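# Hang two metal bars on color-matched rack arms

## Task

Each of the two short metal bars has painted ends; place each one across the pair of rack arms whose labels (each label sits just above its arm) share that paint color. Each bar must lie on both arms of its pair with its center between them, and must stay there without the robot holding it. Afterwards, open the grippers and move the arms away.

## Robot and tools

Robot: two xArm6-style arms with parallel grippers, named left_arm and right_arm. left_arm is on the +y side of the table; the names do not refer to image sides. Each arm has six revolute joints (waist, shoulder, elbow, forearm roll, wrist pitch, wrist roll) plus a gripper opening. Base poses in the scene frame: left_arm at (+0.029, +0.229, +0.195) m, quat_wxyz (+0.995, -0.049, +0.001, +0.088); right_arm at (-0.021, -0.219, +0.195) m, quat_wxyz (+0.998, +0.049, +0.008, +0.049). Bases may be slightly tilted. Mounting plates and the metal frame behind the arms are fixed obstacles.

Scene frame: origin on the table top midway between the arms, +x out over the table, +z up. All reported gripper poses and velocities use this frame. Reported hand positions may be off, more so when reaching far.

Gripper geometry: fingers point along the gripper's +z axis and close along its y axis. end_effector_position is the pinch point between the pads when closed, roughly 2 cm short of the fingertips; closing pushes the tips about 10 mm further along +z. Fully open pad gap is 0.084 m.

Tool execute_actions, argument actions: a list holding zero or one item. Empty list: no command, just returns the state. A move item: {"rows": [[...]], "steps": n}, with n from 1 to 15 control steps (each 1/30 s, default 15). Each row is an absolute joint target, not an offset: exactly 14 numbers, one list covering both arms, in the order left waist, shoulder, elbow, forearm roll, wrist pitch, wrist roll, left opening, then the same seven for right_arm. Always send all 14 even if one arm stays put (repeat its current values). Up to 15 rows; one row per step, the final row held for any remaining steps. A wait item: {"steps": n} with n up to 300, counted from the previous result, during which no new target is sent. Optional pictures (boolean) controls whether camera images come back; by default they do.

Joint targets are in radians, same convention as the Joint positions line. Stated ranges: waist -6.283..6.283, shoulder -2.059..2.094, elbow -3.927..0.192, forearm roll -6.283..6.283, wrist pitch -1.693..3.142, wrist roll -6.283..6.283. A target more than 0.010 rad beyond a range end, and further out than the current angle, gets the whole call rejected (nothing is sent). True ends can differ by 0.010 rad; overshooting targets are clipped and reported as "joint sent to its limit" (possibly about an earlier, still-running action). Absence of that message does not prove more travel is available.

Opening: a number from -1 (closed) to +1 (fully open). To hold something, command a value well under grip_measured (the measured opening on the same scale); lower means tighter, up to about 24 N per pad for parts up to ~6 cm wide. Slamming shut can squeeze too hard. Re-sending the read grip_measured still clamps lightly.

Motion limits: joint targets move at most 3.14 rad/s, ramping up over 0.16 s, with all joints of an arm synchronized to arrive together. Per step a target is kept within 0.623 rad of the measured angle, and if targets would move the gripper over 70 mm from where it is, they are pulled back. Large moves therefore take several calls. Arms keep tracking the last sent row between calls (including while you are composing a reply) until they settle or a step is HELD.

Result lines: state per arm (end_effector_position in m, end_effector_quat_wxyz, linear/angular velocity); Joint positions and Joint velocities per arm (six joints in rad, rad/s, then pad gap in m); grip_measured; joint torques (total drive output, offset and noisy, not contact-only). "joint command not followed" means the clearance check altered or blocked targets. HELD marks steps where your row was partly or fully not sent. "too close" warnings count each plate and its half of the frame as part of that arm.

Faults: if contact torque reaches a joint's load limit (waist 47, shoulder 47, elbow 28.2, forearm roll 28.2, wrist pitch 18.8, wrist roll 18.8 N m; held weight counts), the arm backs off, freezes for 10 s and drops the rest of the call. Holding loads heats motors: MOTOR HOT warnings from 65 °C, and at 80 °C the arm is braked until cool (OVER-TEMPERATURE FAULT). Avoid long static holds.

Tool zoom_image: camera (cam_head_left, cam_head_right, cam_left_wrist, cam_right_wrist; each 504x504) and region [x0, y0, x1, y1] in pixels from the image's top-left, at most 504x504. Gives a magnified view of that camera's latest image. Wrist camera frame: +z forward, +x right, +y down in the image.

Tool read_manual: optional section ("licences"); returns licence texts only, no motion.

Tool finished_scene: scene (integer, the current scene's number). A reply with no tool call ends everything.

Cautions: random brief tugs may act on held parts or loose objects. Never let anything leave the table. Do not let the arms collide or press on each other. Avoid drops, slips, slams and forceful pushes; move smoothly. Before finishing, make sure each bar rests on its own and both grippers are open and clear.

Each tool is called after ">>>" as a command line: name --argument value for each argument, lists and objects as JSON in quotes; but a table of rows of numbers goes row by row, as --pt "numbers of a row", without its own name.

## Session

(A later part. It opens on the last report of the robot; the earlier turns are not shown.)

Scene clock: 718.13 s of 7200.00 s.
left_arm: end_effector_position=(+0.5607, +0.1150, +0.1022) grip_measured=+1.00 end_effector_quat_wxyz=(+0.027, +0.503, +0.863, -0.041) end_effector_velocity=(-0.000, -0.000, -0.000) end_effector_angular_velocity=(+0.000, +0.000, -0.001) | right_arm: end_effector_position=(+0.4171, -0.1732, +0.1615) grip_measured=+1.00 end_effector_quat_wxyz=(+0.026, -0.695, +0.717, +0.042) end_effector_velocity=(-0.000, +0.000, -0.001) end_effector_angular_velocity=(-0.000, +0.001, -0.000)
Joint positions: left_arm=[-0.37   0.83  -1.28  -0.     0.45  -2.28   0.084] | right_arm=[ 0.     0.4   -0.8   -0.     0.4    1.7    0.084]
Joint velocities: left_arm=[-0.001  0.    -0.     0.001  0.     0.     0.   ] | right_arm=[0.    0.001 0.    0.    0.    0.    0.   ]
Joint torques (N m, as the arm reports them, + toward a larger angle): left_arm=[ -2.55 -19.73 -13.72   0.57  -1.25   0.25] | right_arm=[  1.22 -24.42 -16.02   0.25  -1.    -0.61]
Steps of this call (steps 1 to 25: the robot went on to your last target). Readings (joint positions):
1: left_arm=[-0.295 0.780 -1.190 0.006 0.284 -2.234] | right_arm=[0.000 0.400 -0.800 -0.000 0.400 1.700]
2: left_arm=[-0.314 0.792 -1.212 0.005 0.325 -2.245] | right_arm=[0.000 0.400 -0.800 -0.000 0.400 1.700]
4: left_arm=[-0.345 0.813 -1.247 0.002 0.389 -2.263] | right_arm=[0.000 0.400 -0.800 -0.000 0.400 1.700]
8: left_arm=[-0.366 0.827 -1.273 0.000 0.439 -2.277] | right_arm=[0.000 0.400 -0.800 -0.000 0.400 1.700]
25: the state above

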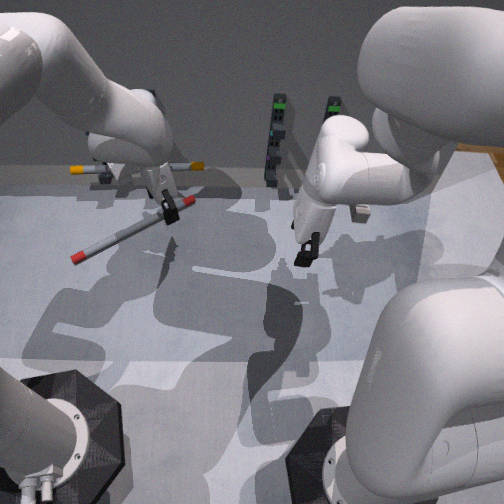

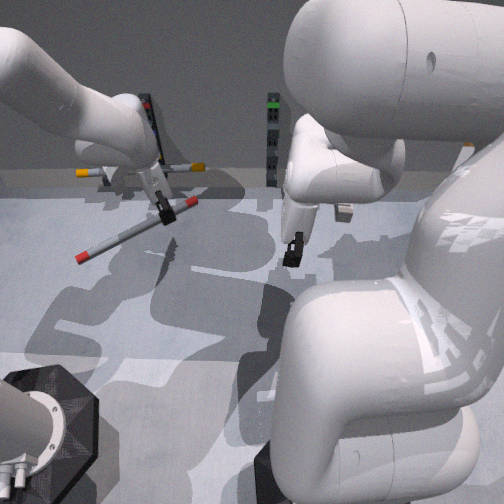

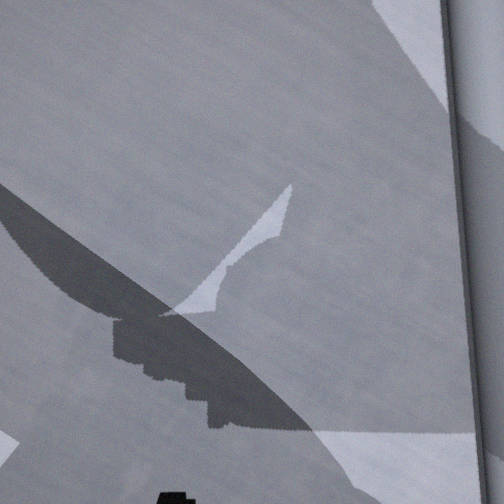

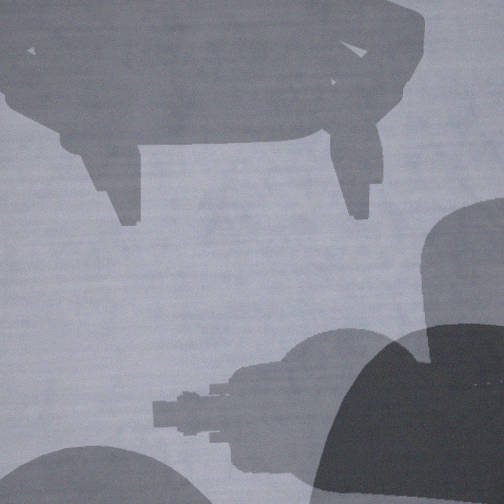

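>>> execute_actions --actions '[{"rows":[[-0.26,0.76,-1.1,0,0.34,-2.15,1,0.0,0.4,-0.8,0,0.4,1.7,1]]}]'

>>> execute_actions --actions '[{"steps":15}]'

Scene clock: 724.50 s of 7200.00 s.
left_arm: end_effector_position=(+0.5271, +0.1758, +0.0908) grip_measured=+1.00 end_effector_quat_wxyz=(+0.028, +0.511, +0.858, -0.041) end_effector_velocity=(-0.004, +0.004, -0.002) end_effector_angular_velocity=(+0.000, +0.000, -0.006) | right_arm: end_effector_position=(+0.4171, -0.1732, +0.1615) grip_measured=+1.00 end_effector_quat_wxyz=(+0.026, -0.695, +0.717, +0.042) end_effector_velocity=(-0.001, +0.000, -0.001) end_effector_angular_velocity=(-0.000, +0.002, +0.000)
Joint positions: left_arm=[-0.261  0.76  -1.102  0.     0.341 -2.151  0.084] | right_arm=[ 0.     0.4   -0.8   -0.     0.4    1.7    0.084]
Joint velocities: left_arm=[ 0.007 -0.005  0.017  0.    -0.011  0.013 -0.   ] | right_arm=[ 0.     0.002 -0.     0.    -0.    -0.     0.   ]
Joint torques (N m, as the arm reports them, + toward a larger angle): left_arm=[ -2.07 -18.26 -12.26   0.4   -1.03   0.54] | right_arm=[  2.31 -24.78 -15.87   0.06  -1.39  -0.99]
Steps of this call (steps 1 to 15: the robot went on to your last target; steps 16 to 90: nothing new was sent; then 2.87 s passed at rest; steps 91 to 105: all 15 steps of this action). Readings (joint positions):
91: left_arm=[-0.370 0.830 -1.280 -0.000 0.450 -2.280] | right_arm=[0.000 0.400 -0.800 0.000 0.400 1.700]
92: left_arm=[-0.368 0.828 -1.276 0.000 0.447 -2.276] | right_arm=[0.000 0.400 -0.800 -0.000 0.400 1.700]
94: left_arm=[-0.344 0.810 -1.233 0.000 0.418 -2.243] | right_arm=[-0.000 0.400 -0.800 -0.000 0.400 1.700]
98: left_arm=[-0.273 0.771 -1.125 -0.000 0.359 -2.171] | right_arm=[-0.000 0.400 -0.800 0.000 0.400 1.700]
105: the state above

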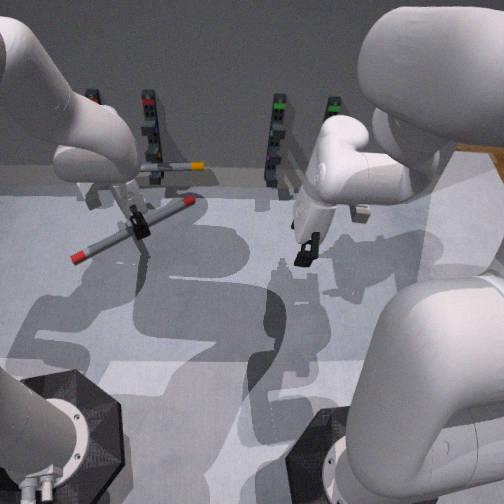

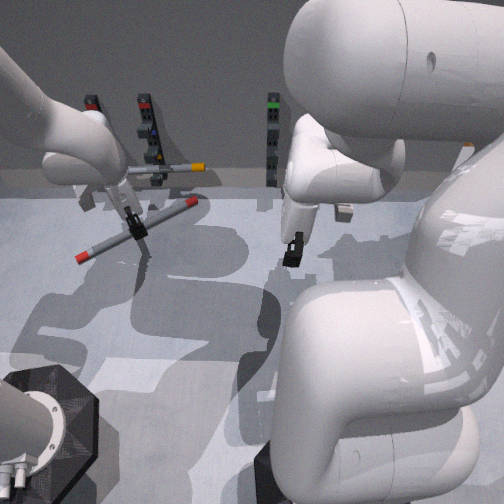

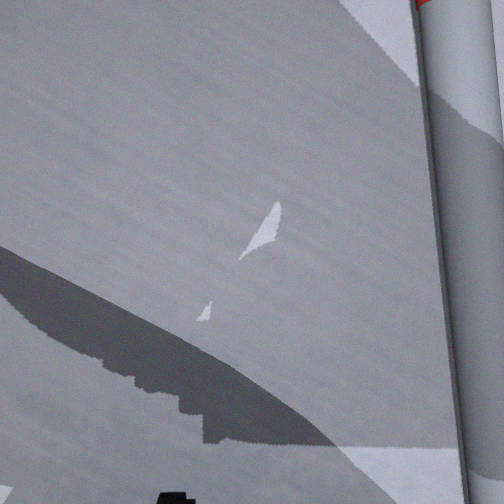

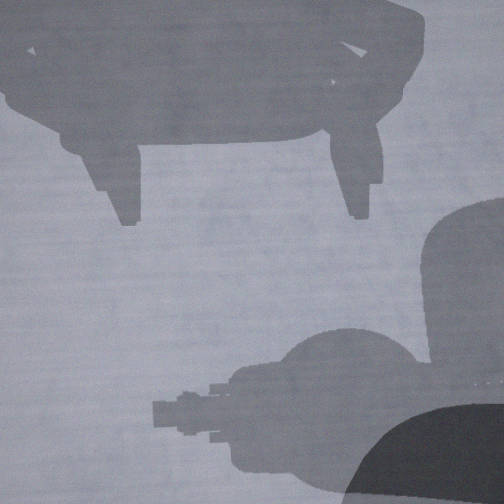

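Scene clock: 725.00 s of 7200.00 s.
left_arm: end_effector_position=(+0.5263, +0.1765, +0.0904) grip_measured=+1.00 end_effector_quat_wxyz=(+0.028, +0.511, +0.858, -0.041) end_effector_velocity=(-0.000, +0.000, -0.000) end_effector_angular_velocity=(+0.000, +0.000, +0.000) | right_arm: end_effector_position=(+0.4171, -0.1732, +0.1615) grip_measured=+1.00 end_effector_quat_wxyz=(+0.026, -0.695, +0.717, +0.042) end_effector_velocity=(-0.000, +0.000, -0.000) end_effector_angular_velocity=(+0.000, +0.001, -0.000)
Joint positions: left_arm=[-0.26   0.76  -1.1    0.     0.34  -2.15   0.084] | right_arm=[-0.     0.4   -0.8   -0.     0.4    1.7    0.084]
Joint velocities: left_arm=[ 0.001  0.     0.     0.    -0.     0.     0.   ] | right_arm=[ 0.     0.001  0.     0.    -0.     0.    -0.   ]
Joint torques (N m, as the arm reports them, + toward a larger angle): left_arm=[ -2.65 -17.56 -12.47   0.85  -1.19   0.45] | right_arm=[  1.66 -24.41 -15.8   -0.05  -1.21  -0.65]
Steps of this call (steps 1 to 15: the robot went on to your last target). Readings (joint positions):
1: left_arm=[-0.261 0.760 -1.102 0.000 0.340 -2.151] | right_arm=[-0.000 0.400 -0.800 0.000 0.400 1.700]
2: left_arm=[-0.261 0.760 -1.101 0.000 0.340 -2.151] | right_arm=[0.000 0.400 -0.800 -0.000 0.400 1.700]
4: left_arm=[-0.261 0.760 -1.101 0.000 0.340 -2.150] | right_arm=[0.000 0.400 -0.800 -0.000 0.400 1.700]
8: left_arm=[-0.260 0.760 -1.100 0.000 0.340 -2.150] | right_arm=[-0.000 0.400 -0.800 0.000 0.400 1.700]
15: the state above
All arms were judged still, so your last target was given up. Only a new action makes them travel on or press farther. Fingers that are still opening or closing keep moving.

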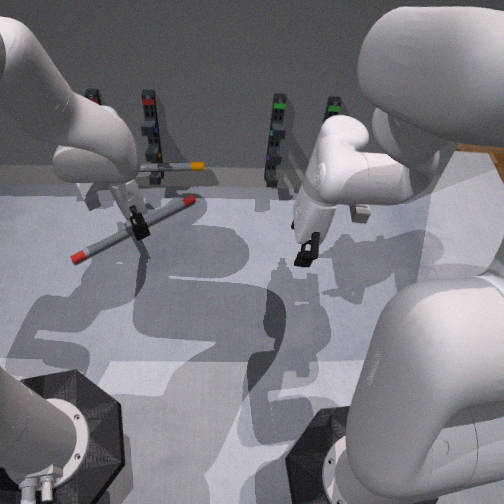

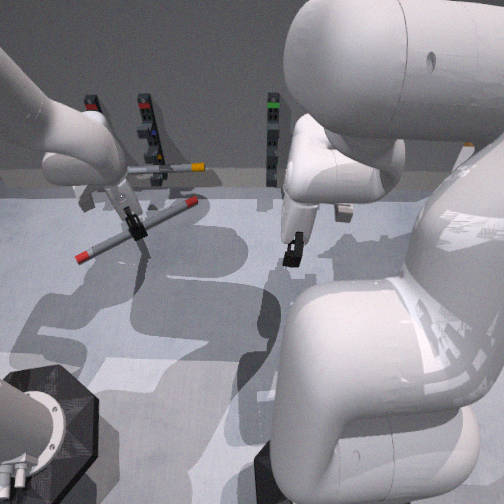

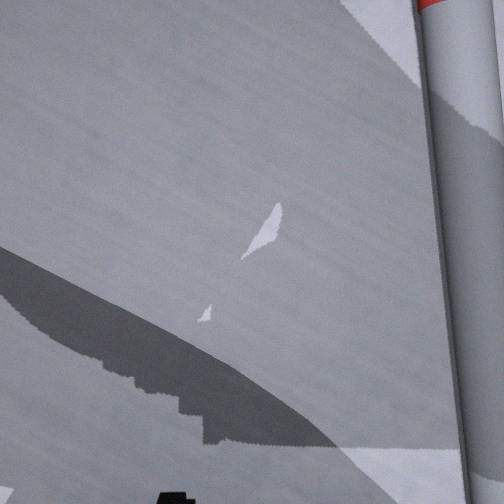

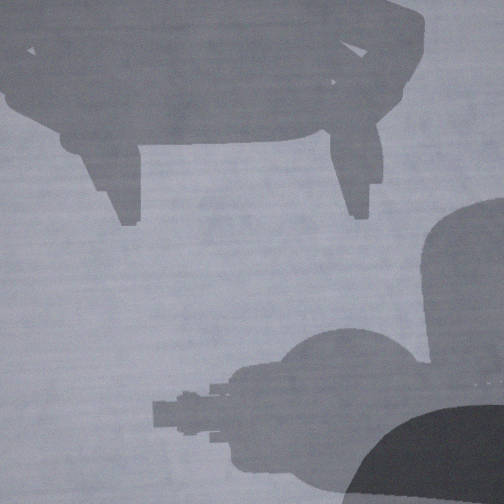

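>>> execute_actions --actions '[{"rows":[[-0.27,0.7,-0.93,0,0.23,-2.15,1,0.0,0.4,-0.8,0,0.4,1.7,1]]}]'

>>> execute_actions --actions '[{"steps":15}]'

Scene clock: 732.27 s of 7200.00 s.
left_arm: end_effector_position=(+0.4827, +0.1752, +0.0856) grip_measured=+1.00 end_effector_quat_wxyz=(+0.029, +0.515, +0.856, -0.040) end_effector_velocity=(-0.006, -0.000, -0.002) end_effector_angular_velocity=(+0.001, +0.004, -0.003) | right_arm: end_effector_position=(+0.4171, -0.1732, +0.1615) grip_measured=+1.00 end_effector_quat_wxyz=(+0.026, -0.695, +0.717, +0.042) end_effector_velocity=(+0.000, +0.000, -0.000) end_effector_angular_velocity=(-0.000, -0.000, +0.001)
Joint positions: left_arm=[-0.27   0.7   -0.932 -0.     0.231 -2.15   0.084] | right_arm=[-0.     0.4   -0.8   -0.     0.4    1.7    0.084]
Joint velocities: left_arm=[-0.002 -0.003  0.018  0.001 -0.01   0.    -0.   ] | right_arm=[ 0.     0.    -0.    -0.001 -0.    -0.    -0.   ]
Joint torques (N m, as the arm reports them, + toward a larger angle): left_arm=[ -2.29 -16.73 -10.99   0.95  -1.17   0.26] | right_arm=[  2.14 -24.75 -15.6   -0.35  -1.08  -0.81]
Steps of this call (steps 1 to 90: nothing new was sent; then 3.77 s passed at rest; steps 91 to 105: all 15 steps of this action). Readings (joint positions):
91: left_arm=[-0.260 0.760 -1.100 -0.000 0.340 -2.150] | right_arm=[-0.000 0.400 -0.800 0.000 0.400 1.700]
92: left_arm=[-0.260 0.759 -1.096 -0.000 0.336 -2.150] | right_arm=[-0.000 0.400 -0.800 -0.000 0.400 1.700]
94: left_arm=[-0.263 0.742 -1.054 -0.000 0.307 -2.150] | right_arm=[-0.000 0.400 -0.800 -0.000 0.400 1.700]
98: left_arm=[-0.269 0.710 -0.952 0.000 0.248 -2.150] | right_arm=[-0.000 0.400 -0.800 -0.000 0.400 1.700]
105: the state above

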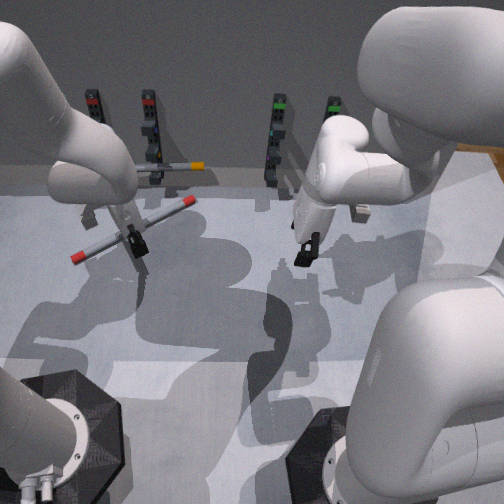

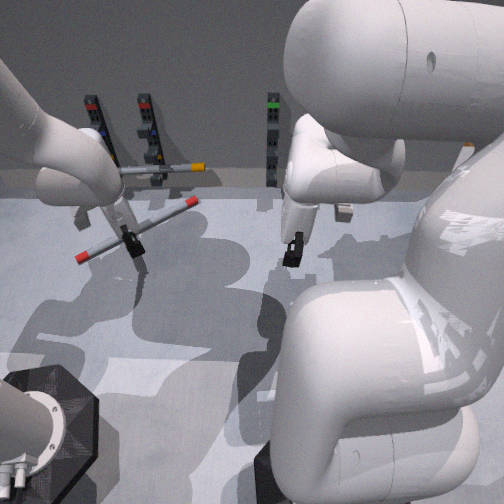

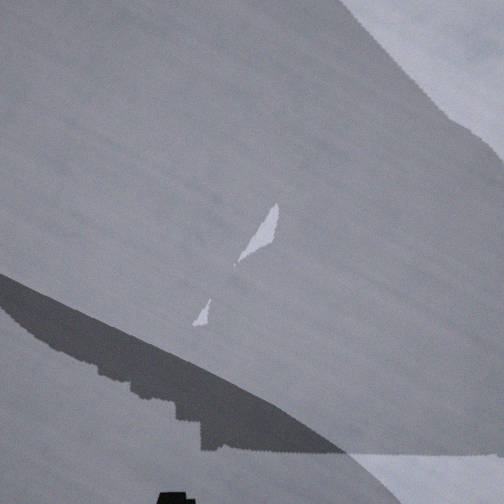

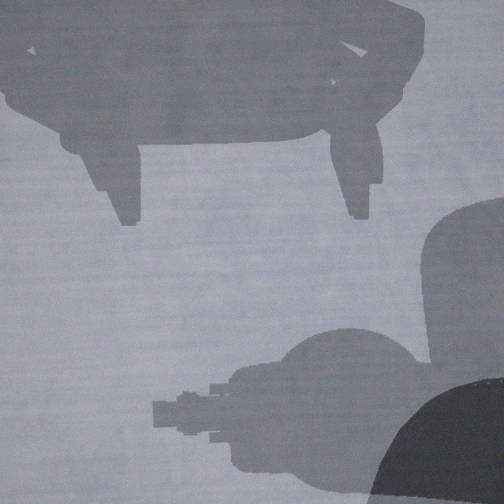

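Scene clock: 732.77 s of 7200.00 s.
left_arm: end_effector_position=(+0.4818, +0.1752, +0.0852) grip_measured=+1.00 end_effector_quat_wxyz=(+0.028, +0.515, +0.855, -0.041) end_effector_velocity=(+0.000, +0.000, +0.000) end_effector_angular_velocity=(-0.000, -0.000, +0.003) | right_arm: end_effector_position=(+0.4171, -0.1732, +0.1615) grip_measured=+1.00 end_effector_quat_wxyz=(+0.026, -0.695, +0.717, +0.042) end_effector_velocity=(+0.001, -0.000, +0.001) end_effector_angular_velocity=(-0.000, -0.002, +0.001)
Joint positions: left_arm=[-0.27   0.7   -0.93  -0.     0.23  -2.15   0.084] | right_arm=[ 0.     0.4   -0.8   -0.     0.4    1.7    0.084]
Joint velocities: left_arm=[ 0.001 -0.001  0.    -0.001 -0.    -0.     0.   ] | right_arm=[ 0.    -0.002 -0.    -0.001  0.    -0.     0.   ]
Joint torques (N m, as the arm reports them, + toward a larger angle): left_arm=[ -2.75 -18.31 -11.11   0.16  -0.62   0.23] | right_arm=[  1.91 -24.64 -15.86   0.13  -0.9   -0.51]
Steps of this call (steps 1 to 15: the robot went on to your last target). Readings (joint positions):
1: left_arm=[-0.270 0.700 -0.932 -0.000 0.230 -2.150] | right_arm=[-0.000 0.400 -0.800 -0.000 0.400 1.700]
2: left_arm=[-0.270 0.700 -0.931 -0.000 0.230 -2.150] | right_arm=[-0.000 0.400 -0.800 -0.000 0.400 1.700]
4: left_arm=[-0.270 0.700 -0.931 -0.000 0.230 -2.150] | right_arm=[-0.000 0.400 -0.800 0.000 0.400 1.700]
8: left_arm=[-0.270 0.700 -0.930 -0.000 0.230 -2.150] | right_arm=[0.000 0.400 -0.800 -0.000 0.400 1.700]
15: the state above
All arms were judged still, so your last target was given up. Only a new action makes them travel on or press farther. Fingers that are still opening or closing keep moving.

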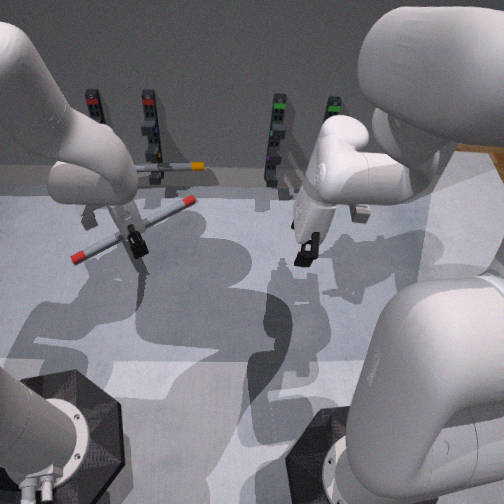

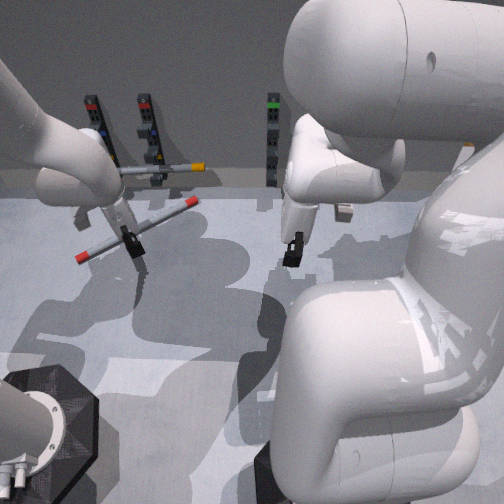

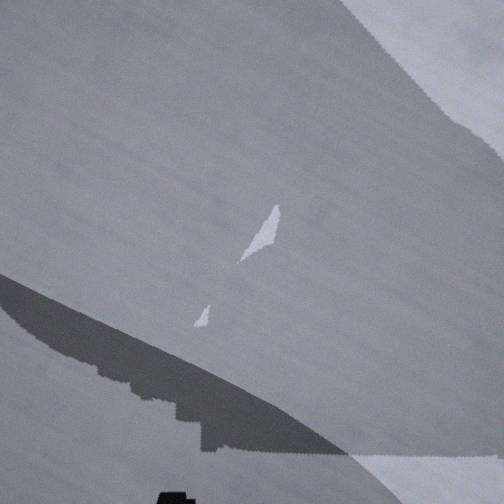

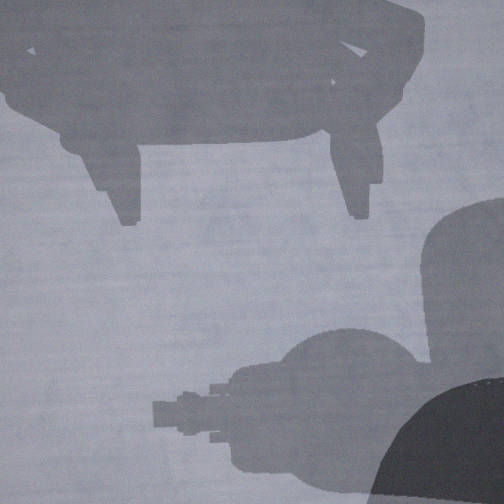

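>>> execute_actions --actions '[{"rows":[[-0.22,0.86,-1.33,0,0.47,-2.15,1,0.0,0.4,-0.8,0,0.4,1.7,1]]}]'

>>> execute_actions --actions '[{"steps":15}]'

Scene clock: 742.40 s of 7200.00 s.
left_arm: end_effector_position=(+0.5780, +0.1939, +0.0911) grip_measured=+1.00 end_effector_quat_wxyz=(+0.027, +0.494, +0.868, -0.041) end_effector_velocity=(+0.010, +0.003, -0.007) end_effector_angular_velocity=(+0.003, +0.040, +0.001) | right_arm: end_effector_position=(+0.4171, -0.1732, +0.1615) grip_measured=+1.00 end_effector_quat_wxyz=(+0.026, -0.695, +0.717, +0.042) end_effector_velocity=(+0.000, -0.000, +0.000) end_effector_angular_velocity=(+0.000, -0.001, -0.000)
Joint positions: left_arm=[-0.221  0.856 -1.32  -0.     0.464 -2.15   0.084] | right_arm=[ 0.     0.4   -0.8    0.     0.4    1.7    0.084]
Joint velocities: left_arm=[ 0.007  0.054 -0.097  0.003  0.083 -0.    -0.   ] | right_arm=[-0.    -0.001 -0.001 -0.    -0.     0.     0.   ]
Joint torques (N m, as the arm reports them, + toward a larger angle): left_arm=[ -2.54 -20.7  -13.32   0.83  -1.34   0.28] | right_arm=[  1.92 -23.98 -15.81  -0.74  -0.89  -0.44]
Steps of this call (steps 1 to 90: nothing new was sent; then 6.13 s passed at rest; steps 91 to 105: all 15 steps of this action). Readings (joint positions):
91: left_arm=[-0.270 0.700 -0.930 0.000 0.230 -2.150] | right_arm=[0.000 0.400 -0.800 -0.000 0.400 1.700]
92: left_arm=[-0.270 0.702 -0.934 0.000 0.233 -2.150] | right_arm=[-0.000 0.400 -0.800 0.000 0.400 1.700]
94: left_arm=[-0.264 0.722 -0.980 0.000 0.264 -2.150] | right_arm=[-0.000 0.400 -0.800 -0.000 0.400 1.700]
98: left_arm=[-0.239 0.797 -1.175 -0.000 0.375 -2.150] | right_arm=[0.000 0.400 -0.800 -0.000 0.400 1.700]
105: the state above

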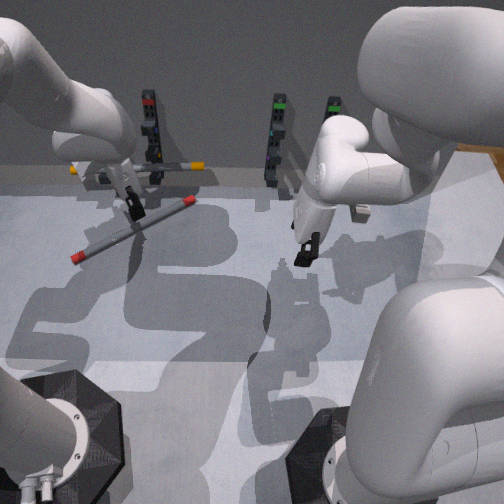

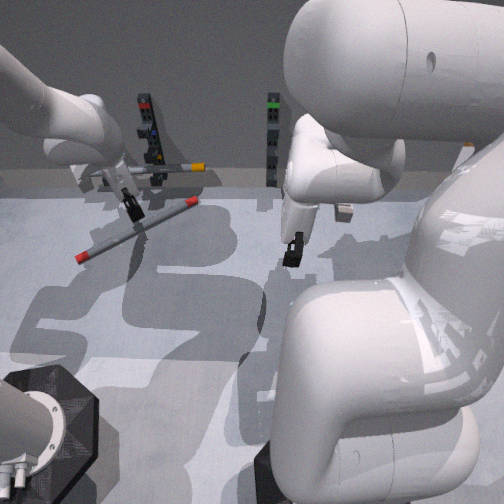

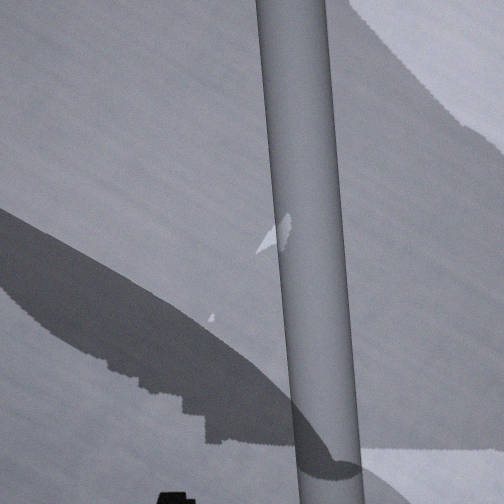

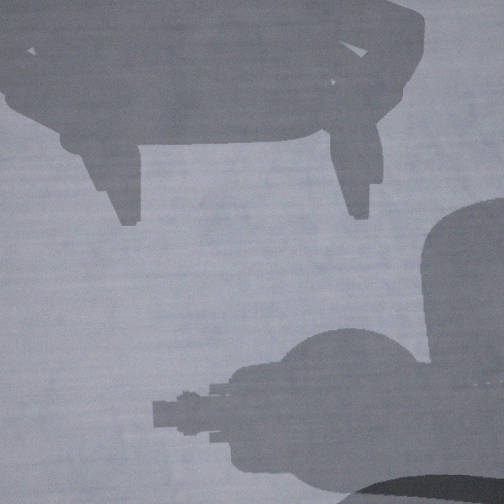

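Scene clock: 742.90 s of 7200.00 s.
left_arm: end_effector_position=(+0.5800, +0.1943, +0.0914) grip_measured=+1.00 end_effector_quat_wxyz=(+0.027, +0.494, +0.868, -0.041) end_effector_velocity=(+0.001, -0.000, +0.000) end_effector_angular_velocity=(+0.000, -0.001, -0.000) | right_arm: end_effector_position=(+0.4171, -0.1732, +0.1615) grip_measured=+1.00 end_effector_quat_wxyz=(+0.026, -0.695, +0.717, +0.042) end_effector_velocity=(-0.000, -0.000, -0.000) end_effector_angular_velocity=(+0.000, +0.001, -0.001)
Joint positions: left_arm=[-0.22   0.86  -1.33   0.     0.47  -2.15   0.084] | right_arm=[ 0.     0.4   -0.8   -0.     0.4    1.7    0.084]
Joint velocities: left_arm=[-0.     0.    -0.001  0.    -0.    -0.    -0.   ] | right_arm=[-0.     0.     0.     0.001 -0.     0.    -0.   ]
Joint torques (N m, as the arm reports them, + toward a larger angle): left_arm=[ -2.95 -20.26 -13.62   0.03  -1.34   0.1 ] | right_arm=[  2.88 -24.24 -15.66  -0.38  -1.38  -0.69]
Steps of this call (steps 1 to 15: the robot went on to your last target). Readings (joint positions):
1: left_arm=[-0.221 0.858 -1.323 0.000 0.466 -2.150] | right_arm=[-0.000 0.400 -0.800 -0.000 0.400 1.700]
2: left_arm=[-0.221 0.858 -1.325 0.000 0.468 -2.150] | right_arm=[-0.000 0.400 -0.800 0.000 0.400 1.700]
4: left_arm=[-0.220 0.859 -1.327 0.000 0.469 -2.150] | right_arm=[-0.000 0.400 -0.800 0.000 0.400 1.700]
8: left_arm=[-0.220 0.860 -1.329 0.000 0.470 -2.150] | right_arm=[-0.000 0.400 -0.800 0.000 0.400 1.700]
15: the state above
All arms were judged still, so your last target was given up. Only a new action makes them travel on or press farther. Fingers that are still opening or closing keep moving.

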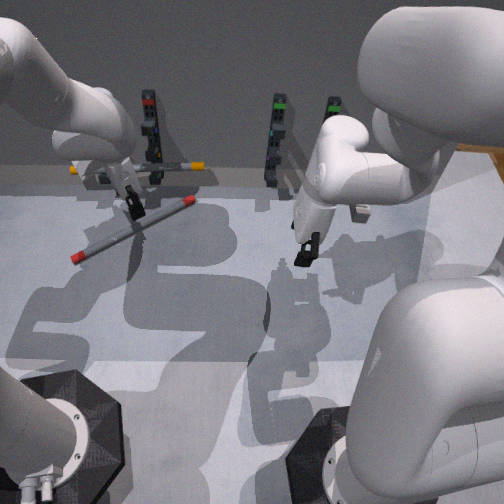

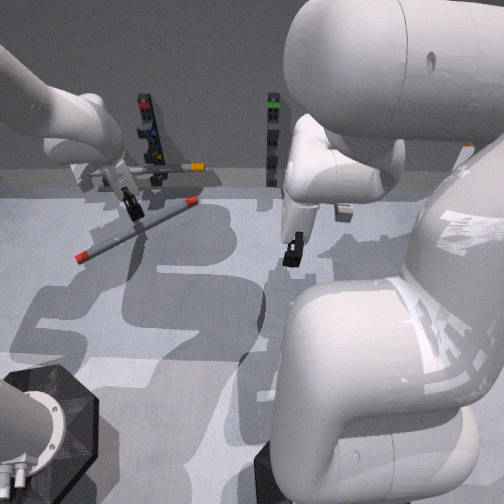

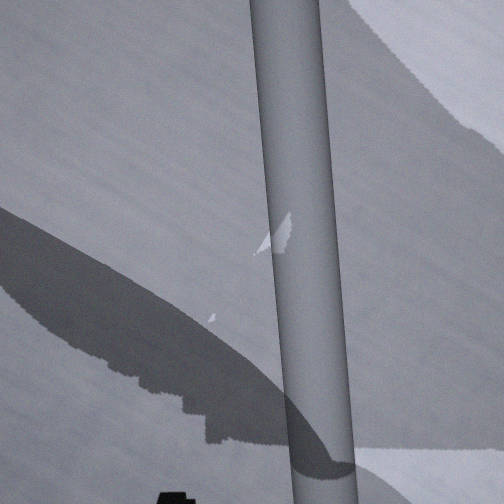

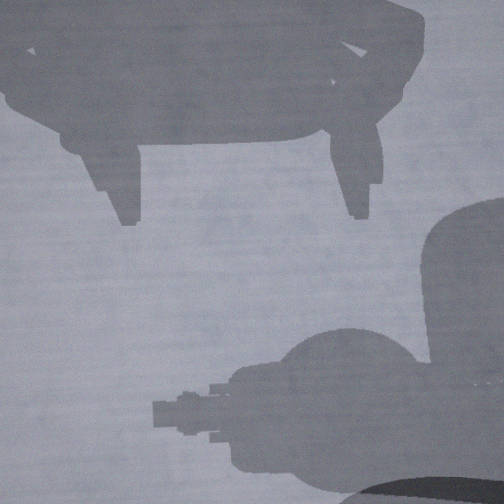

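>>> execute_actions --actions '[{"rows":[[-0.22,0.91,-1.3,0,0.39,-2.1,1,0.0,0.4,-0.8,0,0.4,1.7,1]]}]'

>>> execute_actions --actions '[{"steps":12}]'

Scene clock: 749.30 s of 7200.00 s.
left_arm: end_effector_position=(+0.5660, +0.1921, +0.0627) grip_measured=+1.00 end_effector_quat_wxyz=(+0.029, +0.515, +0.856, -0.040) end_effector_velocity=(-0.007, +0.000, -0.006) end_effector_angular_velocity=(-0.000, +0.011, -0.003) | right_arm: end_effector_position=(+0.4171, -0.1732, +0.1615) grip_measured=+1.00 end_effector_quat_wxyz=(+0.026, -0.695, +0.717, +0.042) end_effector_velocity=(+0.000, -0.000, +0.000) end_effector_angular_velocity=(-0.000, -0.001, +0.000)
Joint positions: left_arm=[-0.22   0.909 -1.301 -0.     0.39  -2.1    0.084] | right_arm=[ 0.     0.4   -0.8    0.     0.4    1.7    0.084]
Joint velocities: left_arm=[ 0.001  0.007  0.009 -0.002 -0.005  0.005 -0.   ] | right_arm=[-0.    -0.001 -0.    -0.    -0.    -0.    -0.   ]
Joint torques (N m, as the arm reports them, + toward a larger angle): left_arm=[ -2.46 -18.93 -12.73   0.58  -0.91   0.48] | right_arm=[  2.08 -24.2  -15.71  -0.08  -1.21  -1.04]
Steps of this call (steps 1 to 90: nothing new was sent; then 2.90 s passed at rest; steps 91 to 105: all 15 steps of this action). Readings (joint positions):
91: left_arm=[-0.220 0.860 -1.330 -0.000 0.470 -2.150] | right_arm=[0.000 0.400 -0.800 0.000 0.400 1.700]
92: left_arm=[-0.220 0.862 -1.329 -0.000 0.465 -2.147] | right_arm=[-0.000 0.400 -0.800 0.000 0.400 1.700]
94: left_arm=[-0.220 0.877 -1.321 -0.000 0.436 -2.129] | right_arm=[0.000 0.400 -0.800 0.000 0.400 1.700]
98: left_arm=[-0.220 0.908 -1.300 0.000 0.401 -2.106] | right_arm=[0.000 0.400 -0.800 0.000 0.400 1.700]
105: the state above

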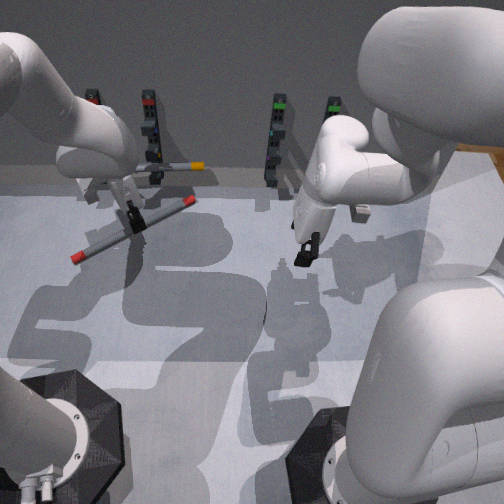

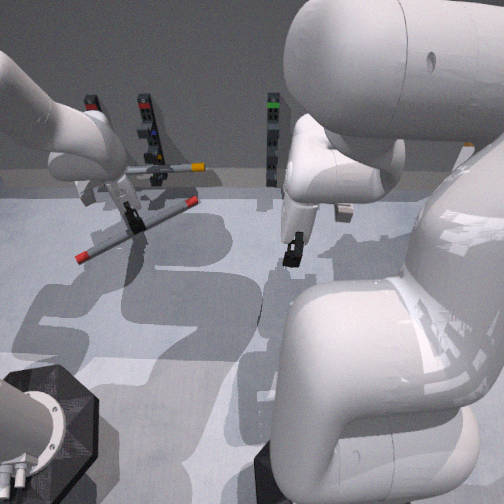

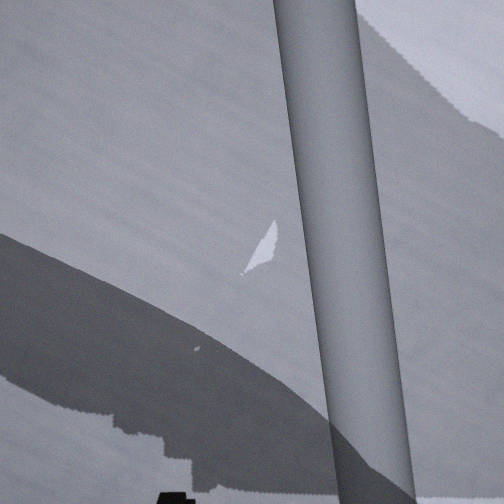

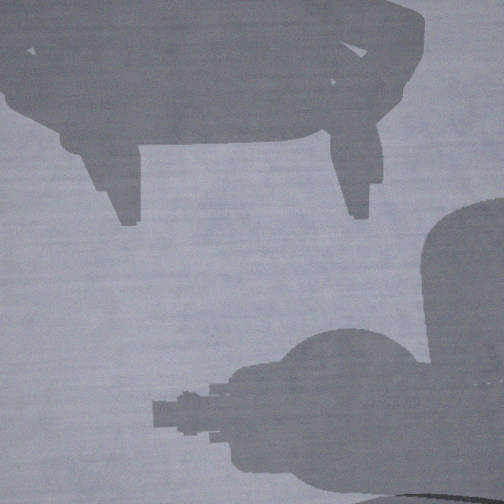

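Scene clock: 749.70 s of 7200.00 s.
left_arm: end_effector_position=(+0.5650, +0.1920, +0.0617) grip_measured=+1.00 end_effector_quat_wxyz=(+0.028, +0.515, +0.855, -0.041) end_effector_velocity=(-0.001, -0.001, -0.000) end_effector_angular_velocity=(-0.000, +0.001, -0.001) | right_arm: end_effector_position=(+0.4171, -0.1732, +0.1615) grip_measured=+1.00 end_effector_quat_wxyz=(+0.026, -0.695, +0.717, +0.042) end_effector_velocity=(+0.000, +0.000, +0.000) end_effector_angular_velocity=(+0.000, -0.001, -0.000)
Joint positions: left_arm=[-0.22   0.91  -1.3   -0.     0.39  -2.1    0.084] | right_arm=[-0.     0.4   -0.8    0.     0.4    1.7    0.084]
Joint velocities: left_arm=[-0.001  0.001  0.001 -0.001 -0.    -0.    -0.   ] | right_arm=[ 0.    -0.001  0.     0.    -0.    -0.    -0.   ]
Joint torques (N m, as the arm reports them, + toward a larger angle): left_arm=[ -2.81 -19.51 -12.61   0.63  -1.22   0.5 ] | right_arm=[  2.61 -23.76 -15.69  -0.29  -1.05  -0.65]
Steps of this call (steps 1 to 12: the robot went on to your last target). Readings (joint positions):
1: left_arm=[-0.220 0.909 -1.301 -0.000 0.390 -2.100] | right_arm=[0.000 0.400 -0.800 -0.000 0.400 1.700]
2: left_arm=[-0.220 0.909 -1.301 -0.000 0.390 -2.100] | right_arm=[0.000 0.400 -0.800 0.000 0.400 1.700]
4: left_arm=[-0.220 0.910 -1.300 -0.000 0.390 -2.100] | right_arm=[-0.000 0.400 -0.800 0.000 0.400 1.700]
8: left_arm=[-0.220 0.910 -1.300 -0.000 0.390 -2.100] | right_arm=[-0.000 0.400 -0.800 -0.000 0.400 1.700]
12: the state above

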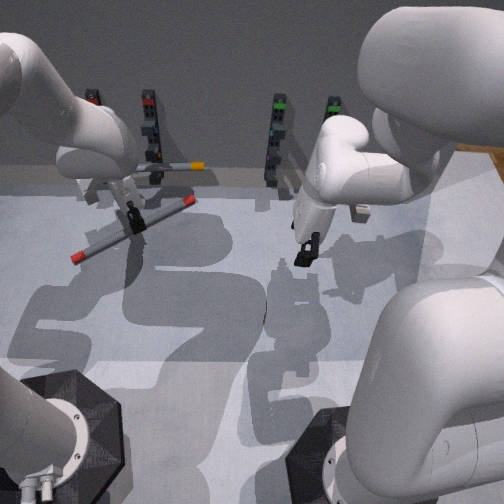

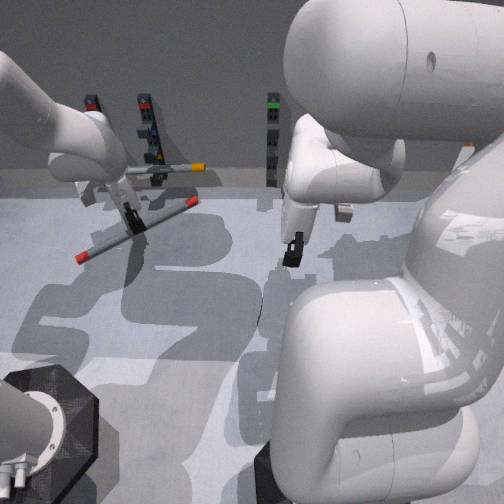

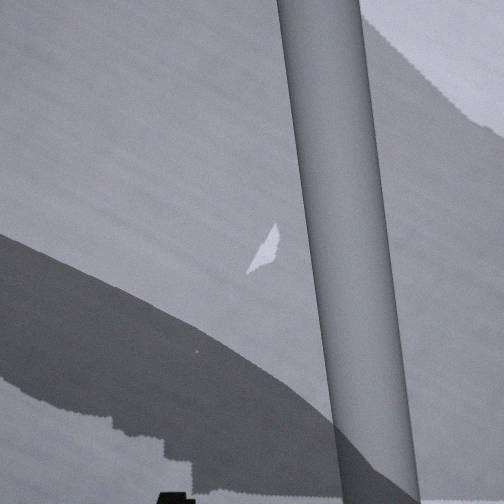

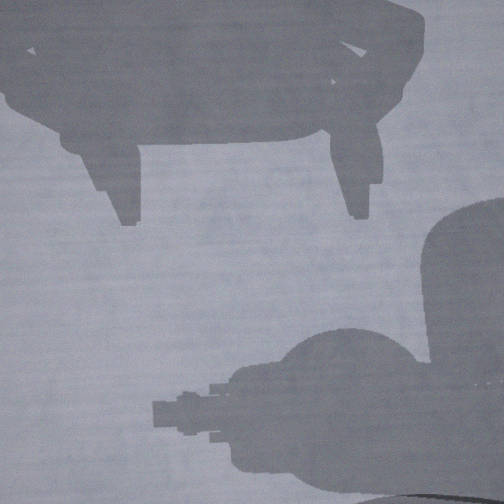

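>>> execute_actions --actions '[{"rows":[[-0.22,0.95,-1.32,0,0.37,-2.2,1,0,0.4,-0.8,0,0.4,1.7,1]]}]'

Scene clock: 768.33 s of 7200.00 s.
left_arm: end_effector_position=(+0.5648, +0.1907, +0.0478) grip_measured=+1.00 end_effector_quat_wxyz=(+0.026, +0.472, +0.880, -0.042) end_effector_velocity=(-0.002, -0.001, -0.002) end_effector_angular_velocity=(+0.000, +0.005, +0.008) | right_arm: end_effector_position=(+0.4171, -0.1732, +0.1615) grip_measured=+1.00 end_effector_quat_wxyz=(+0.026, -0.695, +0.717, +0.042) end_effector_velocity=(-0.000, +0.000, -0.000) end_effector_angular_velocity=(+0.000, +0.001, -0.000)
Joint positions: left_arm=[-0.22   0.949 -1.32  -0.     0.37  -2.199  0.084] | right_arm=[ 0.     0.4   -0.8    0.     0.4    1.7    0.084]
Joint velocities: left_arm=[-0.001  0.004  0.001 -0.    -0.001 -0.009 -0.   ] | right_arm=[ 0.     0.001 -0.     0.    -0.     0.    -0.   ]
Joint torques (N m, as the arm reports them, + toward a larger angle): left_arm=[ -3.88 -19.86 -12.19   1.11  -0.83   0.51] | right_arm=[  1.73 -25.09 -15.45  -0.77  -1.66  -0.59]
Steps of this call (steps 1 to 15: the robot went on to your last target; steps 16 to 90: nothing new was sent; then 15.13 s passed at rest; steps 91 to 105: all 15 steps of this action). Readings (joint positions):
91: left_arm=[-0.220 0.910 -1.300 0.000 0.390 -2.100] | right_arm=[-0.000 0.400 -0.800 0.000 0.400 1.700]
92: left_arm=[-0.220 0.911 -1.301 0.000 0.389 -2.105] | right_arm=[-0.000 0.400 -0.800 -0.000 0.400 1.700]
94: left_arm=[-0.220 0.923 -1.309 -0.000 0.382 -2.139] | right_arm=[0.000 0.400 -0.800 -0.000 0.400 1.700]
98: left_arm=[-0.220 0.947 -1.316 0.000 0.373 -2.187] | right_arm=[-0.000 0.400 -0.800 0.000 0.400 1.700]
105: the state above

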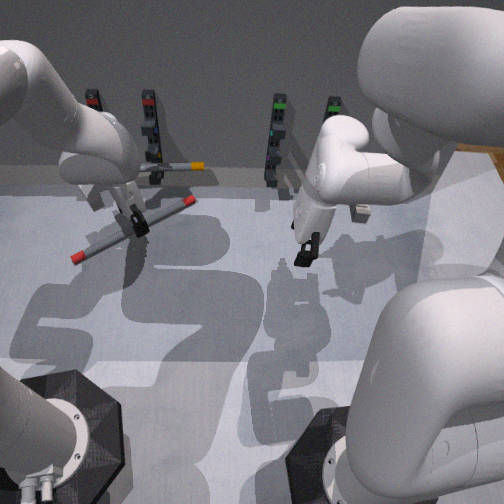

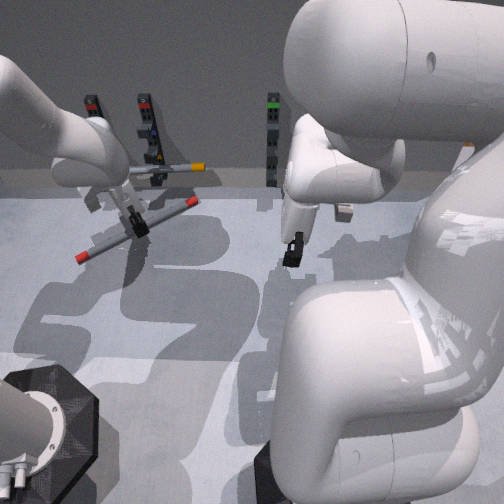

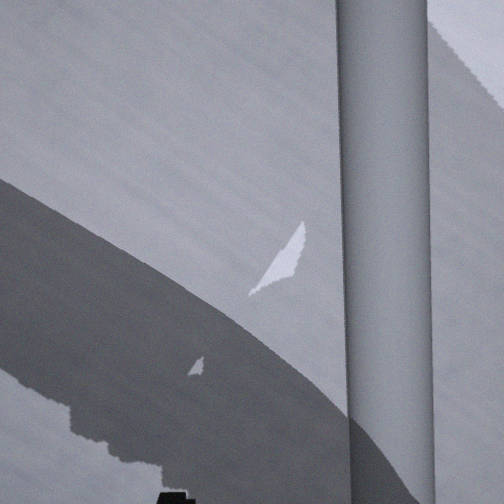

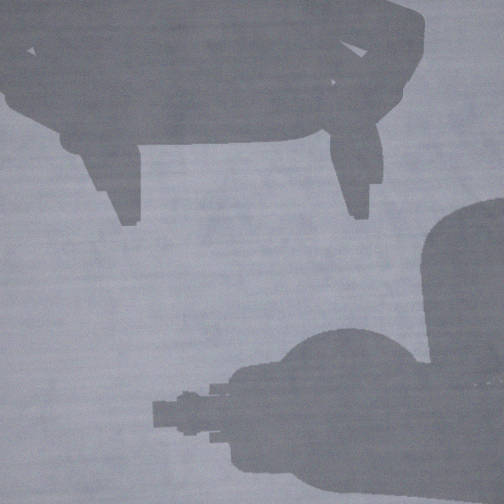

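Aligned. Descend.

>>> execute_actions --actions '[{"rows":[[-0.22,0.99,-1.335,0,0.345,-2.2,1,0,0.4,-0.8,0,0.4,1.7,1]]}]' --pictures false

>>> execute_actions --actions '[{"rows":[[-0.22,0.99,-1.335,0,0.345,-2.2,-1,0,0.4,-0.8,0,0.4,1.7,1]]}]' --pictures false

>>> execute_actions --actions '[{"steps":20}]' --pictures false

Scene clock: 780.20 s of 7200.00 s.
left_arm: end_effector_position=(+0.5622, +0.1893, +0.0324) grip_measured=+1.00 end_effector_quat_wxyz=(+0.026, +0.472, +0.880, -0.042) end_effector_velocity=(-0.003, +0.000, -0.003) end_effector_angular_velocity=(+0.000, +0.006, +0.000) | right_arm: end_effector_position=(+0.4171, -0.1732, +0.1615) grip_measured=+1.00 end_effector_quat_wxyz=(+0.026, -0.695, +0.717, +0.042) end_effector_velocity=(-0.000, -0.000, -0.000) end_effector_angular_velocity=(-0.000, +0.000, +0.001)
Joint positions: left_arm=[-0.22   0.989 -1.335 -0.     0.345 -2.2    0.084] | right_arm=[ 0.     0.4   -0.8   -0.     0.4    1.7    0.084]
Joint velocities: left_arm=[ 0.     0.005  0.002 -0.    -0.001 -0.    -0.   ] | right_arm=[-0.    -0.     0.001 -0.001 -0.    -0.     0.   ]
Joint torques (N m, as the arm reports them, + toward a larger angle): left_arm=[ -3.15 -20.35 -11.74   0.24  -0.94   0.26] | right_arm=[  1.6  -24.47 -15.89  -0.2   -1.4   -0.63]
Steps of this call (steps 1 to 15: the robot went on to your last target; steps 16 to 90: nothing new was sent; then 8.37 s passed at rest; steps 91 to 105: all 15 steps of this action). Readings (joint positions):
91: left_arm=[-0.220 0.950 -1.320 -0.000 0.370 -2.200] | right_arm=[-0.000 0.400 -0.800 -0.000 0.400 1.700]
92: left_arm=[-0.220 0.953 -1.322 -0.000 0.367 -2.200] | right_arm=[-0.000 0.400 -0.800 -0.000 0.400 1.700]
94: left_arm=[-0.220 0.967 -1.329 -0.000 0.358 -2.200] | right_arm=[0.000 0.400 -0.800 0.000 0.400 1.700]
98: left_arm=[-0.220 0.987 -1.332 0.000 0.348 -2.200] | right_arm=[0.000 0.400 -0.800 0.000 0.400 1.700]
105: the state above

Scene clock: 780.70 s of 7200.00 s.
left_arm: end_effector_position=(+0.5623, +0.1893, +0.0324) grip_measured=-0.56 end_effector_quat_wxyz=(+0.026, +0.472, +0.880, -0.042) end_effector_velocity=(-0.000, -0.000, -0.000) end_effector_angular_velocity=(-0.000, +0.000, +0.001) | right_arm: end_effector_position=(+0.4171, -0.1732, +0.1615) grip_measured=+1.00 end_effector_quat_wxyz=(+0.026, -0.695, +0.717, +0.042) end_effector_velocity=(-0.000, +0.000, +0.000) end_effector_angular_velocity=(-0.000, -0.000, +0.000)
Joint positions: left_arm=[-0.22   0.989 -1.335  0.     0.345 -2.2    0.019] | right_arm=[-0.     0.4   -0.8   -0.     0.4    1.7    0.084]
Joint velocities: left_arm=[-0.     0.     0.    -0.001  0.     0.     0.   ] | right_arm=[ 0. -0.  0. -0. -0.  0. -0.]
Joint torques (N m, as the arm reports them, + toward a larger angle): left_arm=[ -2.95 -19.59 -11.11   0.72  -1.07   0.28] | right_arm=[  2.09 -23.9  -15.75   0.04  -1.12  -0.62]
Steps of this call (steps 1 to 15: all 15 steps of this action). Readings (joint positions):
1: left_arm=[-0.220 0.989 -1.335 -0.000 0.345 -2.200] | right_arm=[0.000 0.400 -0.800 -0.000 0.400 1.700]
2: left_arm=[-0.220 0.990 -1.335 -0.000 0.345 -2.200] | right_arm=[-0.000 0.400 -0.800 -0.000 0.400 1.700]
4: left_arm=[-0.220 0.990 -1.335 -0.000 0.345 -2.200] | right_arm=[-0.000 0.400 -0.800 0.000 0.400 1.700]
8: left_arm=[-0.220 0.990 -1.335 0.000 0.345 -2.200] | right_arm=[-0.000 0.400 -0.800 -0.000 0.400 1.700]
15: the state above

Scene clock: 781.37 s of 7200.00 s.
left_arm: end_effector_position=(+0.5621, +0.1893, +0.0323) grip_measured=-0.56 end_effector_quat_wxyz=(+0.026, +0.472, +0.880, -0.042) end_effector_velocity=(-0.000, -0.001, -0.000) end_effector_angular_velocity=(-0.000, +0.000, -0.001) | right_arm: end_effector_position=(+0.4171, -0.1732, +0.1615) grip_measured=+1.00 end_effector_quat_wxyz=(+0.026, -0.695, +0.717, +0.042) end_effector_velocity=(+0.000, +0.000, +0.000) end_effector_angular_velocity=(-0.000, -0.001, +0.001)
Joint positions: left_arm=[-0.22   0.99  -1.335  0.     0.345 -2.2    0.019] | right_arm=[-0.     0.4   -0.8    0.     0.4    1.7    0.084]
Joint velocities: left_arm=[-0.001  0.     0.    -0.     0.    -0.     0.   ] | right_arm=[ 0.    -0.001 -0.    -0.001 -0.     0.     0.   ]
Joint torques (N m, as the arm reports them, + toward a larger angle): left_arm=[ -3.99 -18.68 -10.     0.95  -0.67   0.18] | right_arm=[  3.14 -24.56 -15.93  -0.45  -1.34  -0.64]
Steps of this call (steps 1 to 15: the robot went on to your last target; steps 16 to 20: nothing new was sent). Readings (joint positions):
1: left_arm=[-0.220 0.989 -1.335 0.000 0.345 -2.200] | right_arm=[0.000 0.400 -0.800 0.000 0.400 1.700]
2: left_arm=[-0.220 0.989 -1.335 0.000 0.345 -2.200] | right_arm=[0.000 0.400 -0.800 0.000 0.400 1.700]
4: left_arm=[-0.220 0.989 -1.335 0.000 0.345 -2.200] | right_arm=[-0.000 0.400 -0.800 0.000 0.400 1.700]
8: left_arm=[-0.220 0.989 -1.335 0.000 0.345 -2.200] | right_arm=[-0.000 0.400 -0.800 0.000 0.400 1.700]
20: the state above
All arms were judged still, so your last target was given up. Only a new action makes them travel on or press farther. Fingers that are still opening or closing keep moving.


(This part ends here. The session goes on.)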